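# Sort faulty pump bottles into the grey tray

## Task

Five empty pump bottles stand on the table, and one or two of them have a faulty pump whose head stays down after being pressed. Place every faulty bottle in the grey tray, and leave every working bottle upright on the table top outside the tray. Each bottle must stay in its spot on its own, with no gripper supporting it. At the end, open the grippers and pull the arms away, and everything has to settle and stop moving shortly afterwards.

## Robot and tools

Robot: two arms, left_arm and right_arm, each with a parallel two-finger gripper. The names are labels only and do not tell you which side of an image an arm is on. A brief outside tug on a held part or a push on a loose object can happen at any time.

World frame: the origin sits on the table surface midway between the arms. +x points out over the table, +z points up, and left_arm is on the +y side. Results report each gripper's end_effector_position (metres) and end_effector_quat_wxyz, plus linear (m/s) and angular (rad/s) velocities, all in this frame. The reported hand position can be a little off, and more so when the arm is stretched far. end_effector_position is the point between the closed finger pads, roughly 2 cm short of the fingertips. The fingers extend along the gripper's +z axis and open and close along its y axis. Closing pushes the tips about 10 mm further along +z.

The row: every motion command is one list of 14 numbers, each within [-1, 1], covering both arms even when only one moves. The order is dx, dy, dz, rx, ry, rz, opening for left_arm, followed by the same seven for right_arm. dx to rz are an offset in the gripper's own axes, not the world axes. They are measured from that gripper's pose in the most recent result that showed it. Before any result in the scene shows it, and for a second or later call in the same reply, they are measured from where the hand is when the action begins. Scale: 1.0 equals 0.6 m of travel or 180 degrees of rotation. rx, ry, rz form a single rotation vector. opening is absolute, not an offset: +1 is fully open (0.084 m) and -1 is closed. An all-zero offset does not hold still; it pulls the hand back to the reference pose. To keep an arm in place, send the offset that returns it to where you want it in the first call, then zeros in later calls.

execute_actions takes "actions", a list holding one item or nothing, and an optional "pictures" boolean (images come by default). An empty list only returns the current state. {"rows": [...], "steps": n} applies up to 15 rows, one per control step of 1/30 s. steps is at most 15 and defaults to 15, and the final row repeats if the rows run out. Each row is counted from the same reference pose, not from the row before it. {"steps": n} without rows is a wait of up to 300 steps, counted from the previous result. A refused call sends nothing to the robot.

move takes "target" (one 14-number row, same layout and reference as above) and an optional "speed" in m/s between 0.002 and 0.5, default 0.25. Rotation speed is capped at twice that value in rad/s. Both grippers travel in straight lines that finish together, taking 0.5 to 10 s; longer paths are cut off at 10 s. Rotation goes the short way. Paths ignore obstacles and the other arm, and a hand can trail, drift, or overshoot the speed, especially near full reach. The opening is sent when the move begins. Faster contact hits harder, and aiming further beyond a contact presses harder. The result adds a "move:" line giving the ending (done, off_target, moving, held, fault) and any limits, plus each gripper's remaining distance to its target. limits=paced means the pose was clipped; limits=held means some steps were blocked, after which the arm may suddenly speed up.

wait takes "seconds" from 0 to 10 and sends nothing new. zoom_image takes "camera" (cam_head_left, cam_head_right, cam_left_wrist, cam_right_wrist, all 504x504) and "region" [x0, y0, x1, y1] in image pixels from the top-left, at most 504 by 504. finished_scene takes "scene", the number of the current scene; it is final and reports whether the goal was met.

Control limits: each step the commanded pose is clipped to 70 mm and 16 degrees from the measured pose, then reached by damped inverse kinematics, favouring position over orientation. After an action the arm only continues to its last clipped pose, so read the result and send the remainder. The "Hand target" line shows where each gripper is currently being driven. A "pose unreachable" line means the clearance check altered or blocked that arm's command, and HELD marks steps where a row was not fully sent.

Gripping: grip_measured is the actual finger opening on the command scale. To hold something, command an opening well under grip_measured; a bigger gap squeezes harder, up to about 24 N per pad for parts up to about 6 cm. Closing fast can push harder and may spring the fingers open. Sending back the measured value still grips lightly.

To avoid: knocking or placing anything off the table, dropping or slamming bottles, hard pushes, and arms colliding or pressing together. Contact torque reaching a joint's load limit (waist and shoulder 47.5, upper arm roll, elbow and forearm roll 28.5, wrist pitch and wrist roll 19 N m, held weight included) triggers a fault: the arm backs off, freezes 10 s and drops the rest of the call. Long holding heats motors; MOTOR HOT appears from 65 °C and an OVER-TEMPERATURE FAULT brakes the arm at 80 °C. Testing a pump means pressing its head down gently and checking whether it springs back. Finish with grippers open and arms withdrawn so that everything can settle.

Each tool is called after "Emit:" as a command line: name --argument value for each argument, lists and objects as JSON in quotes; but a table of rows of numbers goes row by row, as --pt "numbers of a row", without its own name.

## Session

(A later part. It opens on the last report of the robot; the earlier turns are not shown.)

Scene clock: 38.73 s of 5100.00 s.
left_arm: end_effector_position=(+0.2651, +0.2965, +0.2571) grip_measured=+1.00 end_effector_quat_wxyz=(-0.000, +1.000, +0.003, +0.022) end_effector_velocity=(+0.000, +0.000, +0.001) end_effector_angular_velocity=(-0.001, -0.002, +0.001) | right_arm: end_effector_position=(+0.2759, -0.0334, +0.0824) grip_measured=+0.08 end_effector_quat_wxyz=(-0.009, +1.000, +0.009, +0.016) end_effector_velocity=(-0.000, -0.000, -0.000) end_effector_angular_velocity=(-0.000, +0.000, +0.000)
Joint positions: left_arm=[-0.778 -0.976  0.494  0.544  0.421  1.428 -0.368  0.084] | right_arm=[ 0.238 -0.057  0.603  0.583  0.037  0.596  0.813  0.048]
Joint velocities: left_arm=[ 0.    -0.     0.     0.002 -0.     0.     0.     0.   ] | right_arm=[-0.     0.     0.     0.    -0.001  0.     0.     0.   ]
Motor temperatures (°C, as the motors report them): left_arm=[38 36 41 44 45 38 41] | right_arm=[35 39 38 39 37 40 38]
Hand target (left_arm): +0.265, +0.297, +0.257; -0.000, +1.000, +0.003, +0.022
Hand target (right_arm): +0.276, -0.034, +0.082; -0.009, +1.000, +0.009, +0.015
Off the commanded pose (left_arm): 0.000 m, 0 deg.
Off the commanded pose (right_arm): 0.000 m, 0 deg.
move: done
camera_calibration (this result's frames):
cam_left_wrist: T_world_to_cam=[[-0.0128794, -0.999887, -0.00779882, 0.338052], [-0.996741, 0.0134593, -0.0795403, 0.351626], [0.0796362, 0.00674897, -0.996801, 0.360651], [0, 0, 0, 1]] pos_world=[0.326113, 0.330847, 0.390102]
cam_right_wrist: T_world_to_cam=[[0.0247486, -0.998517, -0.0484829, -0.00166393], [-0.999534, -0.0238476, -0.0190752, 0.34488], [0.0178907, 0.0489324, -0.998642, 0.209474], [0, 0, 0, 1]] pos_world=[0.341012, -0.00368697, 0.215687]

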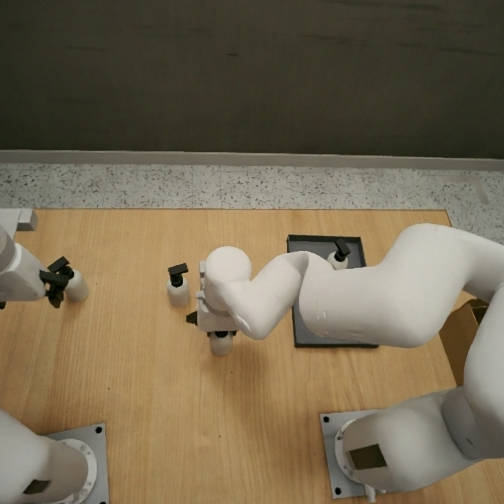

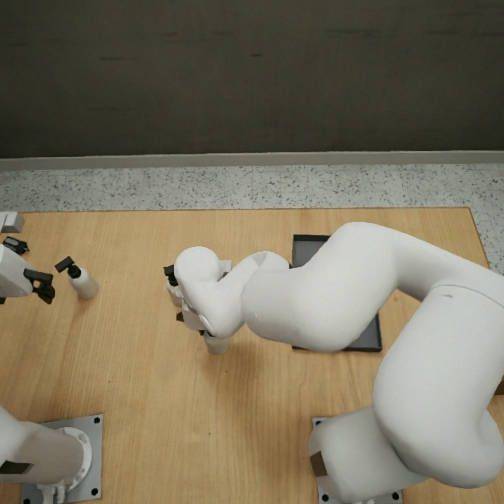

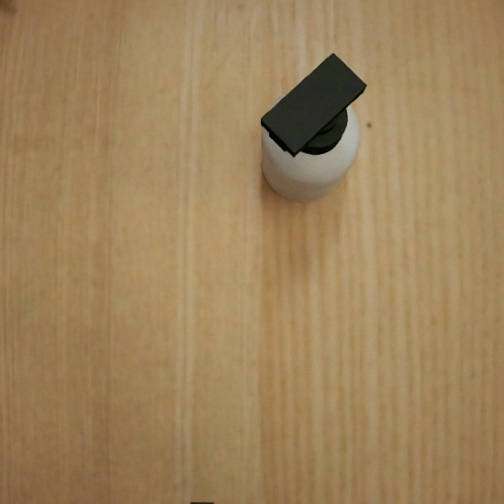

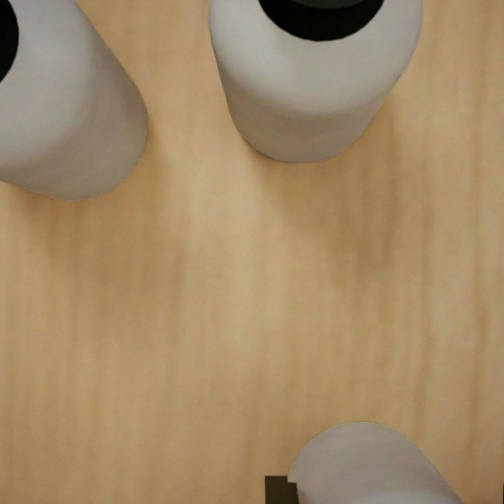

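Emit:
move --target '[0,0,0,0,0,0,1, 0,0,-0.1,0,0,0,-0.4]' --speed 0.15

Emit:
move --target '[0,0,0,0,0,0,1, 0.11,0.47,0,0,0,0,-0.4]' --speed 0.2

Emit:
move --target '[0,0,0,0,0,0,1, 0,0,0.082,0,0,0,-0.4]' --speed 0.05

Emit:
move --target '[0,0,0,0,0,0,1, 0,0,0,0,0,0,1]'

Emit:
move --target '[0,0,0,0,0,0,1, 0,0,-0.25,0,0,0,1]' --speed 0.2

Scene clock: 41.00 s of 5100.00 s.
left_arm: end_effector_position=(+0.2651, +0.2965, +0.2571) grip_measured=+1.00 end_effector_quat_wxyz=(-0.000, +1.000, +0.003, +0.022) end_effector_velocity=(-0.000, -0.000, -0.000) end_effector_angular_velocity=(-0.000, +0.000, +0.001) | right_arm: end_effector_position=(+0.2739, -0.0346, +0.1420) grip_measured=+0.08 end_effector_quat_wxyz=(-0.009, +1.000, +0.009, +0.015) end_effector_velocity=(+0.001, +0.002, +0.003) end_effector_angular_velocity=(+0.004, -0.004, +0.001)
Joint positions: left_arm=[-0.778 -0.976  0.494  0.544  0.421  1.428 -0.368  0.084] | right_arm=[ 0.26  -0.227  0.573  0.642  0.155  0.805  0.721  0.048]
Joint velocities: left_arm=[ 0.     0.    -0.    -0.    -0.    -0.    -0.001  0.   ] | right_arm=[ 0.001 -0.004 -0.001  0.005  0.002  0.003 -0.002  0.   ]
Motor temperatures (°C, as the motors report them): left_arm=[38 36 41 44 45 38 41] | right_arm=[35 39 38 39 37 40 38]
Hand target (left_arm): +0.265, +0.297, +0.257; -0.000, +1.000, +0.003, +0.022
Hand target (right_arm): +0.274, -0.034, +0.143; -0.009, +1.000, +0.009, +0.016
Off the commanded pose (left_arm): 0.000 m, 0 deg.
Off the commanded pose (right_arm): 0.000 m, 0 deg.
move: done
camera_calibration (this result's frames):
cam_left_wrist: T_world_to_cam=[[-0.0128795, -0.999887, -0.00779888, 0.338052], [-0.996741, 0.0134594, -0.0795405, 0.351626], [0.0796364, 0.00674902, -0.996801, 0.360651], [0, 0, 0, 1]] pos_world=[0.326113, 0.330847, 0.390102]
cam_right_wrist: T_world_to_cam=[[0.0249132, -0.998541, -0.0479011, -0.0000741279], [-0.999543, -0.0240601, -0.0183051, 0.343846], [0.0171258, 0.0483353, -0.998684, 0.269328], [0, 0, 0, 1]] pos_world=[0.339078, -0.00481911, 0.275264]

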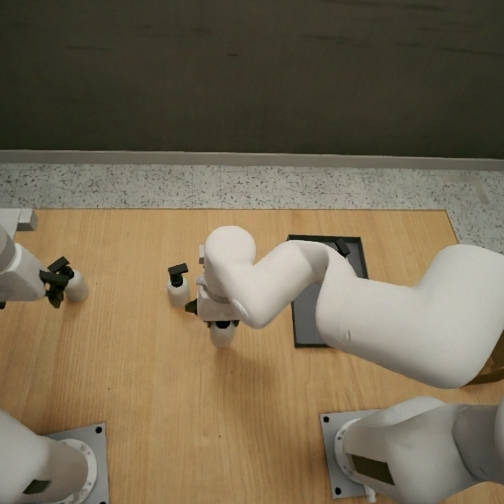

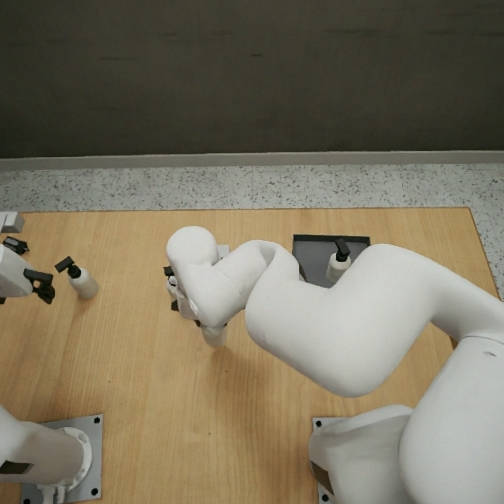

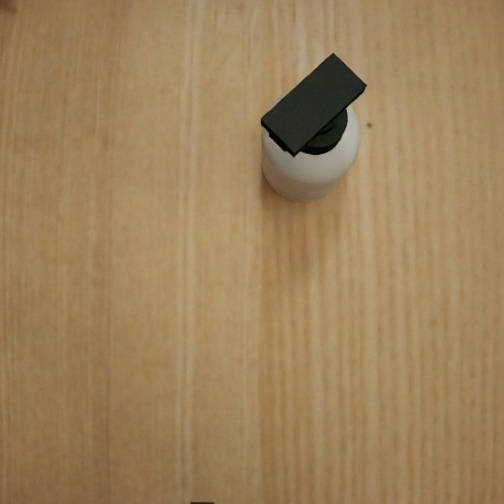

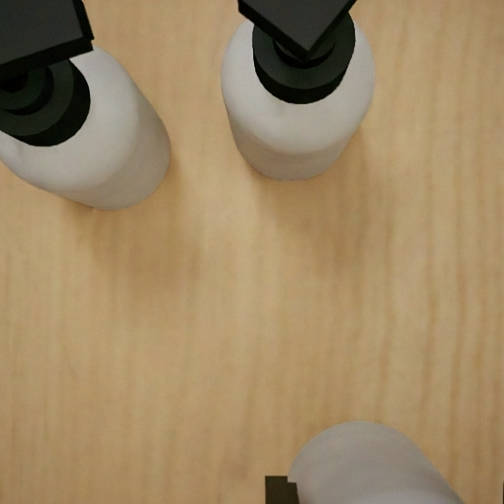

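Scene clock: 42.90 s of 5100.00 s.
left_arm: end_effector_position=(+0.2651, +0.2965, +0.2571) grip_measured=+1.00 end_effector_quat_wxyz=(-0.000, +1.000, +0.003, +0.022) end_effector_velocity=(-0.000, -0.000, -0.000) end_effector_angular_velocity=(+0.000, +0.000, +0.001) | right_arm: end_effector_position=(+0.3454, -0.3160, +0.1397) grip_measured=+0.08 end_effector_quat_wxyz=(-0.008, +1.000, +0.010, +0.016) end_effector_velocity=(+0.001, -0.002, +0.000) end_effector_angular_velocity=(+0.001, -0.001, -0.002)
Joint positions: left_arm=[-0.778 -0.976  0.494  0.544  0.421  1.428 -0.368  0.084] | right_arm=[-0.045 -0.407  0.045  0.442  0.046  0.817 -0.032  0.048]
Joint velocities: left_arm=[ 0.    -0.    -0.    -0.     0.     0.    -0.001 -0.   ] | right_arm=[-0.004  0.002 -0.004  0.003 -0.001  0.    -0.005  0.   ]
Motor temperatures (°C, as the motors report them): left_arm=[38 36 41 44 45 38 41] | right_arm=[35 39 38 39 37 40 38]
Hand target (left_arm): +0.265, +0.297, +0.257; -0.000, +1.000, +0.003, +0.022
Hand target (right_arm): +0.346, -0.316, +0.140; -0.008, +1.000, +0.009, +0.016
Off the commanded pose (left_arm): 0.000 m, 0 deg.
Off the commanded pose (right_arm): 0.001 m, 0 deg.
move: done
camera_calibration (this result's frames):
cam_left_wrist: T_world_to_cam=[[-0.0128796, -0.999887, -0.0077988, 0.338052], [-0.996741, 0.0134595, -0.0795407, 0.351626], [0.0796366, 0.00674893, -0.996801, 0.360651], [0, 0, 0, 1]] pos_world=[0.326113, 0.330847, 0.390102]
cam_right_wrist: T_world_to_cam=[[0.0256322, -0.998623, -0.0457733, -0.283472], [-0.999504, -0.024763, -0.0194569, 0.408434], [0.0182966, 0.0462494, -0.998762, 0.278263], [0, 0, 0, 1]] pos_world=[0.410406, -0.285837, 0.27289]

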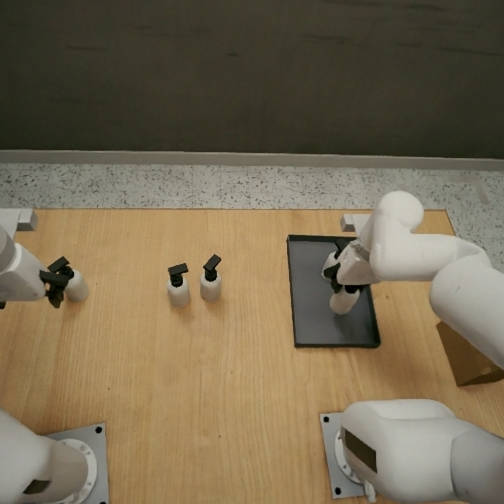

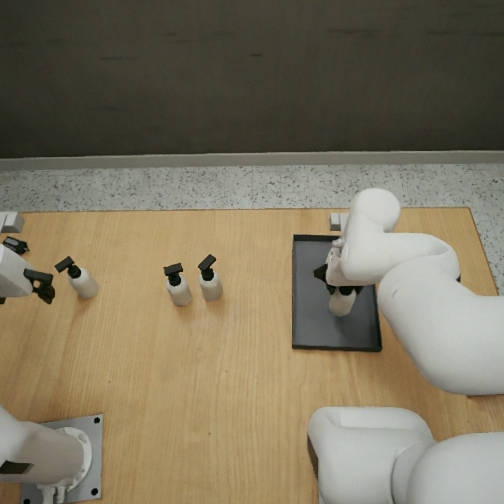

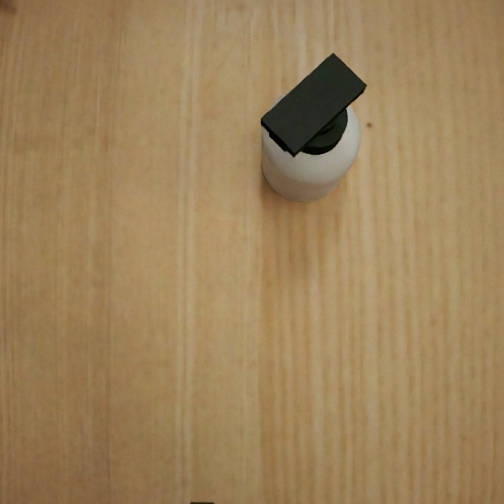

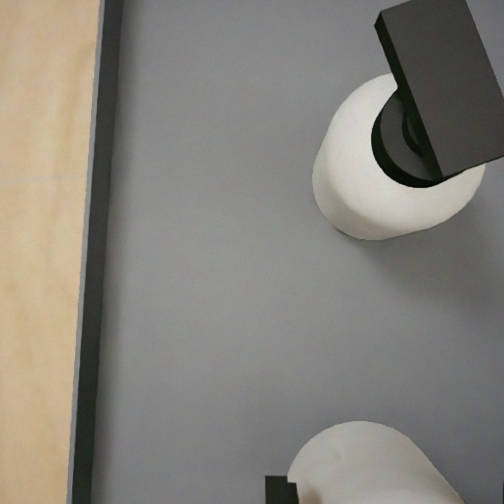

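Scene clock: 44.23 s of 5100.00 s.
left_arm: end_effector_position=(+0.2651, +0.2965, +0.2571) grip_measured=+1.00 end_effector_quat_wxyz=(-0.000, +1.000, +0.003, +0.022) end_effector_velocity=(-0.000, -0.000, -0.000) end_effector_angular_velocity=(+0.000, -0.000, +0.001) | right_arm: end_effector_position=(+0.3471, -0.3152, +0.0906) grip_measured=+0.08 end_effector_quat_wxyz=(-0.008, +1.000, +0.010, +0.016) end_effector_velocity=(+0.000, -0.000, -0.001) end_effector_angular_velocity=(+0.000, -0.001, +0.001)
Joint positions: left_arm=[-0.778 -0.976  0.494  0.544  0.421  1.428 -0.368  0.084] | right_arm=[-0.044 -0.274  0.05   0.384  0.049  0.625 -0.032  0.048]
Joint velocities: left_arm=[-0.    -0.    -0.    -0.     0.     0.    -0.001  0.   ] | right_arm=[-0.     0.003  0.    -0.001  0.    -0.005 -0.001 -0.   ]
Motor temperatures (°C, as the motors report them): left_arm=[38 36 41 44 45 38 41] | right_arm=[35 39 38 39 37 40 38]
Hand target (left_arm): +0.265, +0.297, +0.257; -0.000, +1.000, +0.003, +0.022
Hand target (right_arm): +0.347, -0.315, +0.090; -0.008, +1.000, +0.010, +0.016
Off the commanded pose (left_arm): 0.000 m, 0 deg.
Off the commanded pose (right_arm): 0.000 m, 0 deg.
move: done
camera_calibration (this result's frames):
cam_left_wrist: T_world_to_cam=[[-0.0128797, -0.999887, -0.00779881, 0.338052], [-0.996741, 0.0134595, -0.0795407, 0.351626], [0.0796366, 0.00674893, -0.996801, 0.360651], [0, 0, 0, 1]] pos_world=[0.326113, 0.330847, 0.390102]
cam_right_wrist: T_world_to_cam=[[0.0255763, -0.998632, -0.0456121, -0.284994], [-0.999497, -0.0246904, -0.0198823, 0.409187], [0.0187289, 0.0460977, -0.998761, 0.229004], [0, 0, 0, 1]] pos_world=[0.411981, -0.285057, 0.223857]

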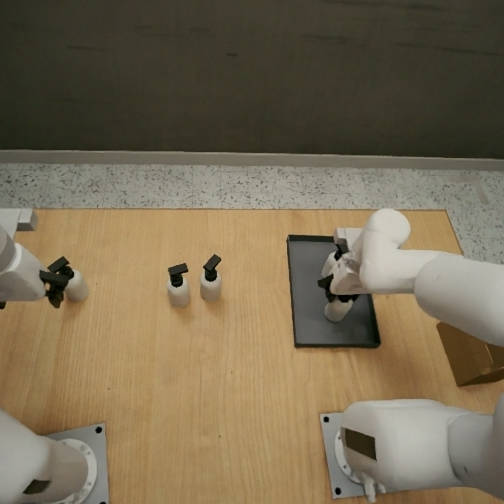

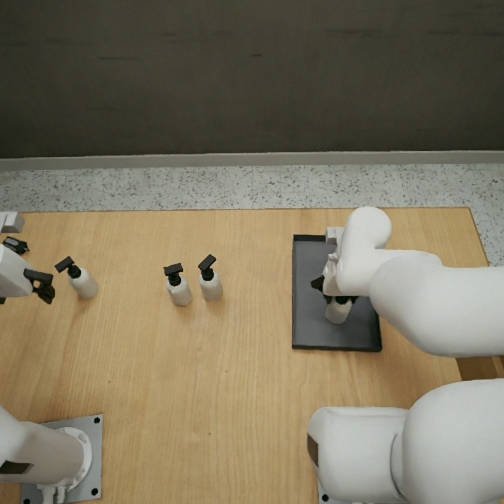

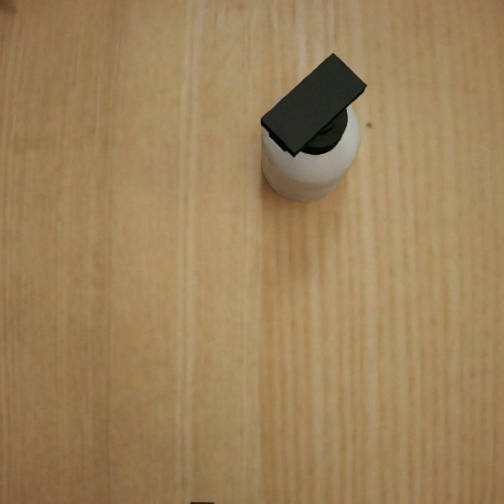

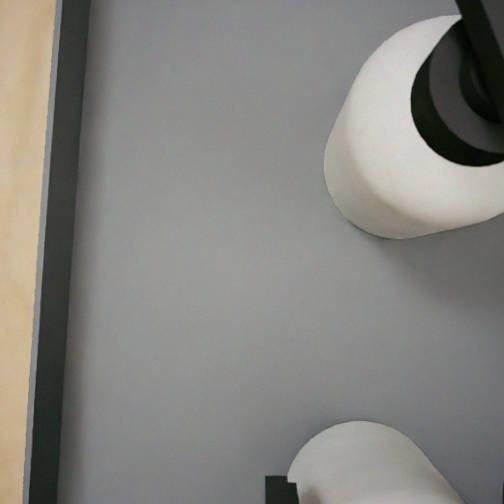

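Scene clock: 44.73 s of 5100.00 s.
left_arm: end_effector_position=(+0.2651, +0.2965, +0.2571) grip_measured=+1.00 end_effector_quat_wxyz=(-0.000, +1.000, +0.003, +0.022) end_effector_velocity=(-0.000, +0.000, -0.000) end_effector_angular_velocity=(-0.001, +0.001, -0.000) | right_arm: end_effector_position=(+0.3471, -0.3152, +0.0906) grip_measured=+1.00 end_effector_quat_wxyz=(-0.008, +1.000, +0.010, +0.016) end_effector_velocity=(+0.000, +0.000, +0.000) end_effector_angular_velocity=(-0.000, -0.001, +0.003)
Joint positions: left_arm=[-0.778 -0.976  0.494  0.544  0.421  1.428 -0.368  0.084] | right_arm=[-0.044 -0.274  0.05   0.384  0.049  0.625 -0.032  0.084]
Joint velocities: left_arm=[-0.     0.     0.001 -0.     0.    -0.     0.001 -0.   ] | right_arm=[ 0.001  0.     0.     0.001 -0.    -0.    -0.002  0.   ]
Motor temperatures (°C, as the motors report them): left_arm=[38 36 41 44 45 38 41] | right_arm=[35 39 38 39 37 40 38]
Hand target (left_arm): +0.265, +0.297, +0.257; -0.000, +1.000, +0.003, +0.022
Hand target (right_arm): +0.347, -0.315, +0.091; -0.008, +1.000, +0.010, +0.016
Off the commanded pose (left_arm): 0.000 m, 0 deg.
Off the commanded pose (right_arm): 0.000 m, 0 deg.
move: done
camera_calibration (this result's frames):
cam_left_wrist: T_world_to_cam=[[-0.0128799, -0.999887, -0.00779877, 0.338052], [-0.996741, 0.0134597, -0.0795408, 0.351626], [0.0796367, 0.00674888, -0.996801, 0.360651], [0, 0, 0, 1]] pos_world=[0.326113, 0.330847, 0.390102]
cam_right_wrist: T_world_to_cam=[[0.025577, -0.998632, -0.0456112, -0.284994], [-0.999497, -0.0246901, -0.019905, 0.409194], [0.0187516, 0.0460974, -0.998761, 0.229004], [0, 0, 0, 1]] pos_world=[0.411983, -0.285057, 0.223866]

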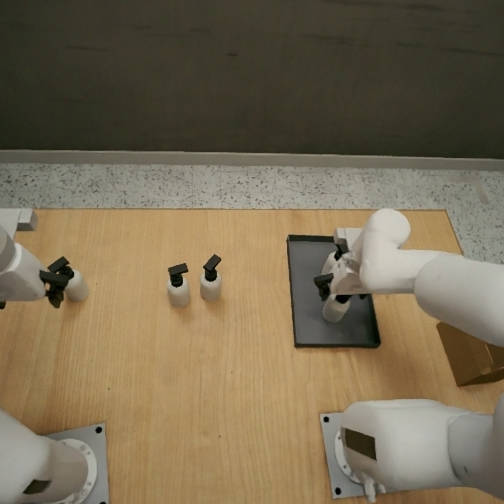

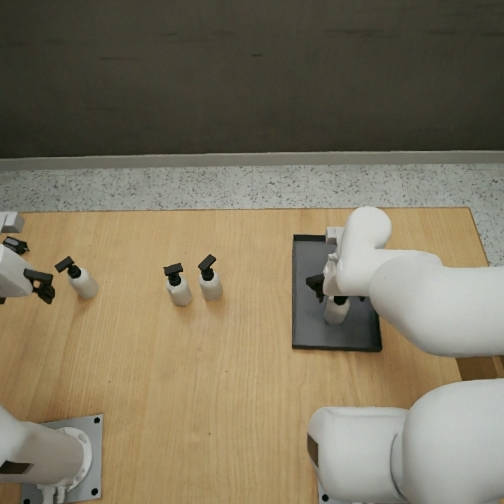

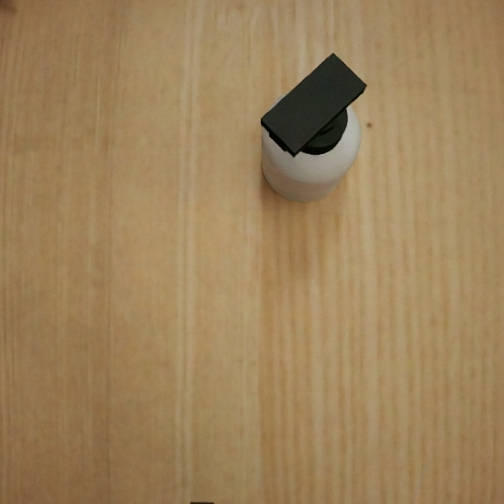

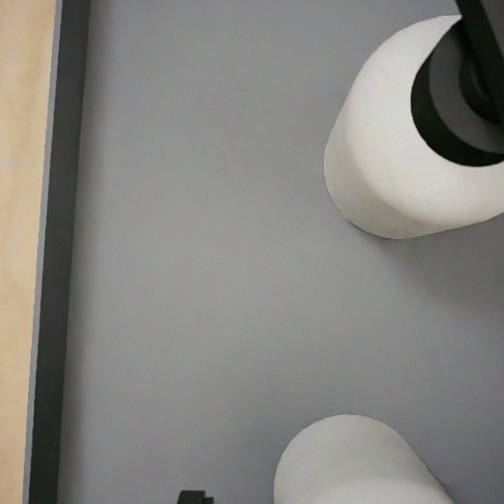

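Scene clock: 45.93 s of 5100.00 s.
left_arm: end_effector_position=(+0.2651, +0.2965, +0.2571) grip_measured=+1.00 end_effector_quat_wxyz=(-0.000, +1.000, +0.003, +0.022) end_effector_velocity=(-0.000, -0.000, -0.000) end_effector_angular_velocity=(-0.000, +0.000, -0.001) | right_arm: end_effector_position=(+0.3421, -0.3176, +0.2401) grip_measured=+1.00 end_effector_quat_wxyz=(-0.008, +1.000, +0.010, +0.015) end_effector_velocity=(+0.001, -0.000, +0.003) end_effector_angular_velocity=(+0.000, -0.004, -0.002)
Joint positions: left_arm=[-0.778 -0.976  0.494  0.544  0.421  1.428 -0.368  0.084] | right_arm=[-0.049 -0.554  0.035  0.638  0.038  1.161 -0.031  0.084]
Joint velocities: left_arm=[-0.    -0.     0.    -0.     0.     0.     0.001 -0.   ] | right_arm=[-0.001 -0.003 -0.     0.006  0.     0.006  0.001 -0.   ]
Motor temperatures (°C, as the motors report them): left_arm=[38 36 41 44 45 38 41] | right_arm=[35 39 38 39 37 40 38]
Hand target (left_arm): +0.265, +0.297, +0.257; -0.000, +1.000, +0.003, +0.022
Hand target (right_arm): +0.342, -0.318, +0.241; -0.008, +1.000, +0.010, +0.016
Off the commanded pose (left_arm): 0.000 m, 0 deg.
Off the commanded pose (right_arm): 0.000 m, 0 deg.
move: done
camera_calibration (this result's frames):
cam_left_wrist: T_world_to_cam=[[-0.0128798, -0.999887, -0.00779868, 0.338052], [-0.996741, 0.0134597, -0.0795408, 0.351626], [0.0796368, 0.00674879, -0.996801, 0.360651], [0, 0, 0, 1]] pos_world=[0.326113, 0.330847, 0.390102]
cam_right_wrist: T_world_to_cam=[[0.0256647, -0.998615, -0.0459371, -0.280402], [-0.999521, -0.0248379, -0.0184794, 0.406823], [0.0173128, 0.0463893, -0.998773, 0.379062], [0, 0, 0, 1]] pos_world=[0.407262, -0.287493, 0.373234]

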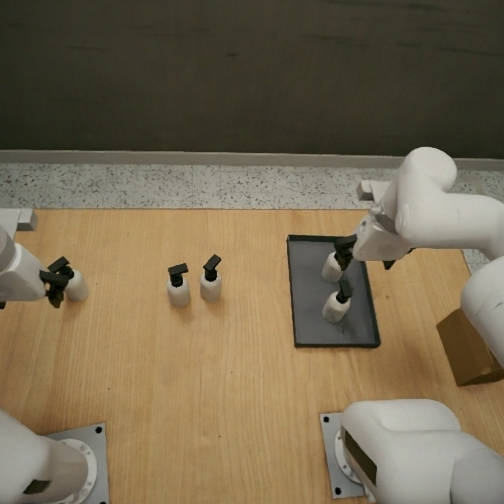

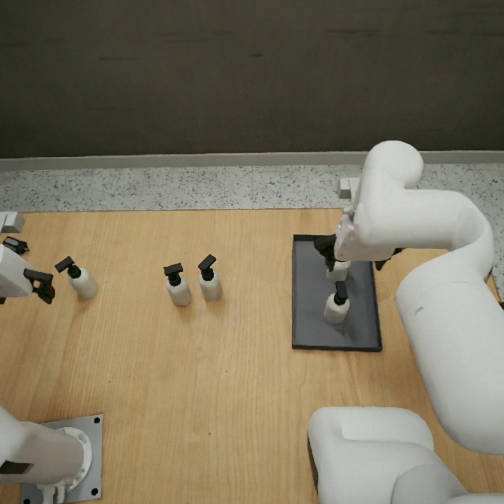

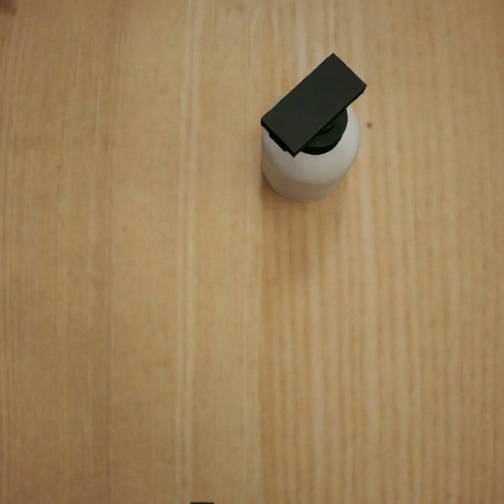

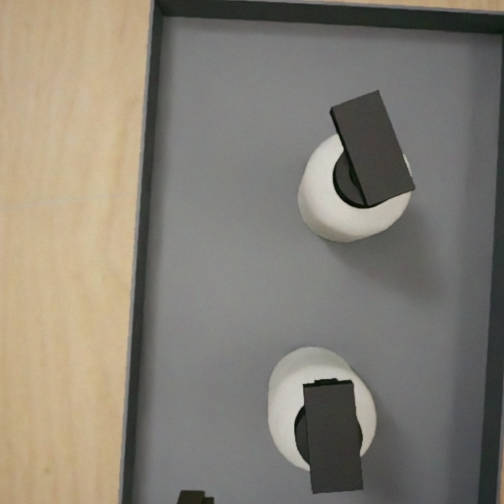

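Emit:
finished_scene --scene 1

The scene is finished: the task was done.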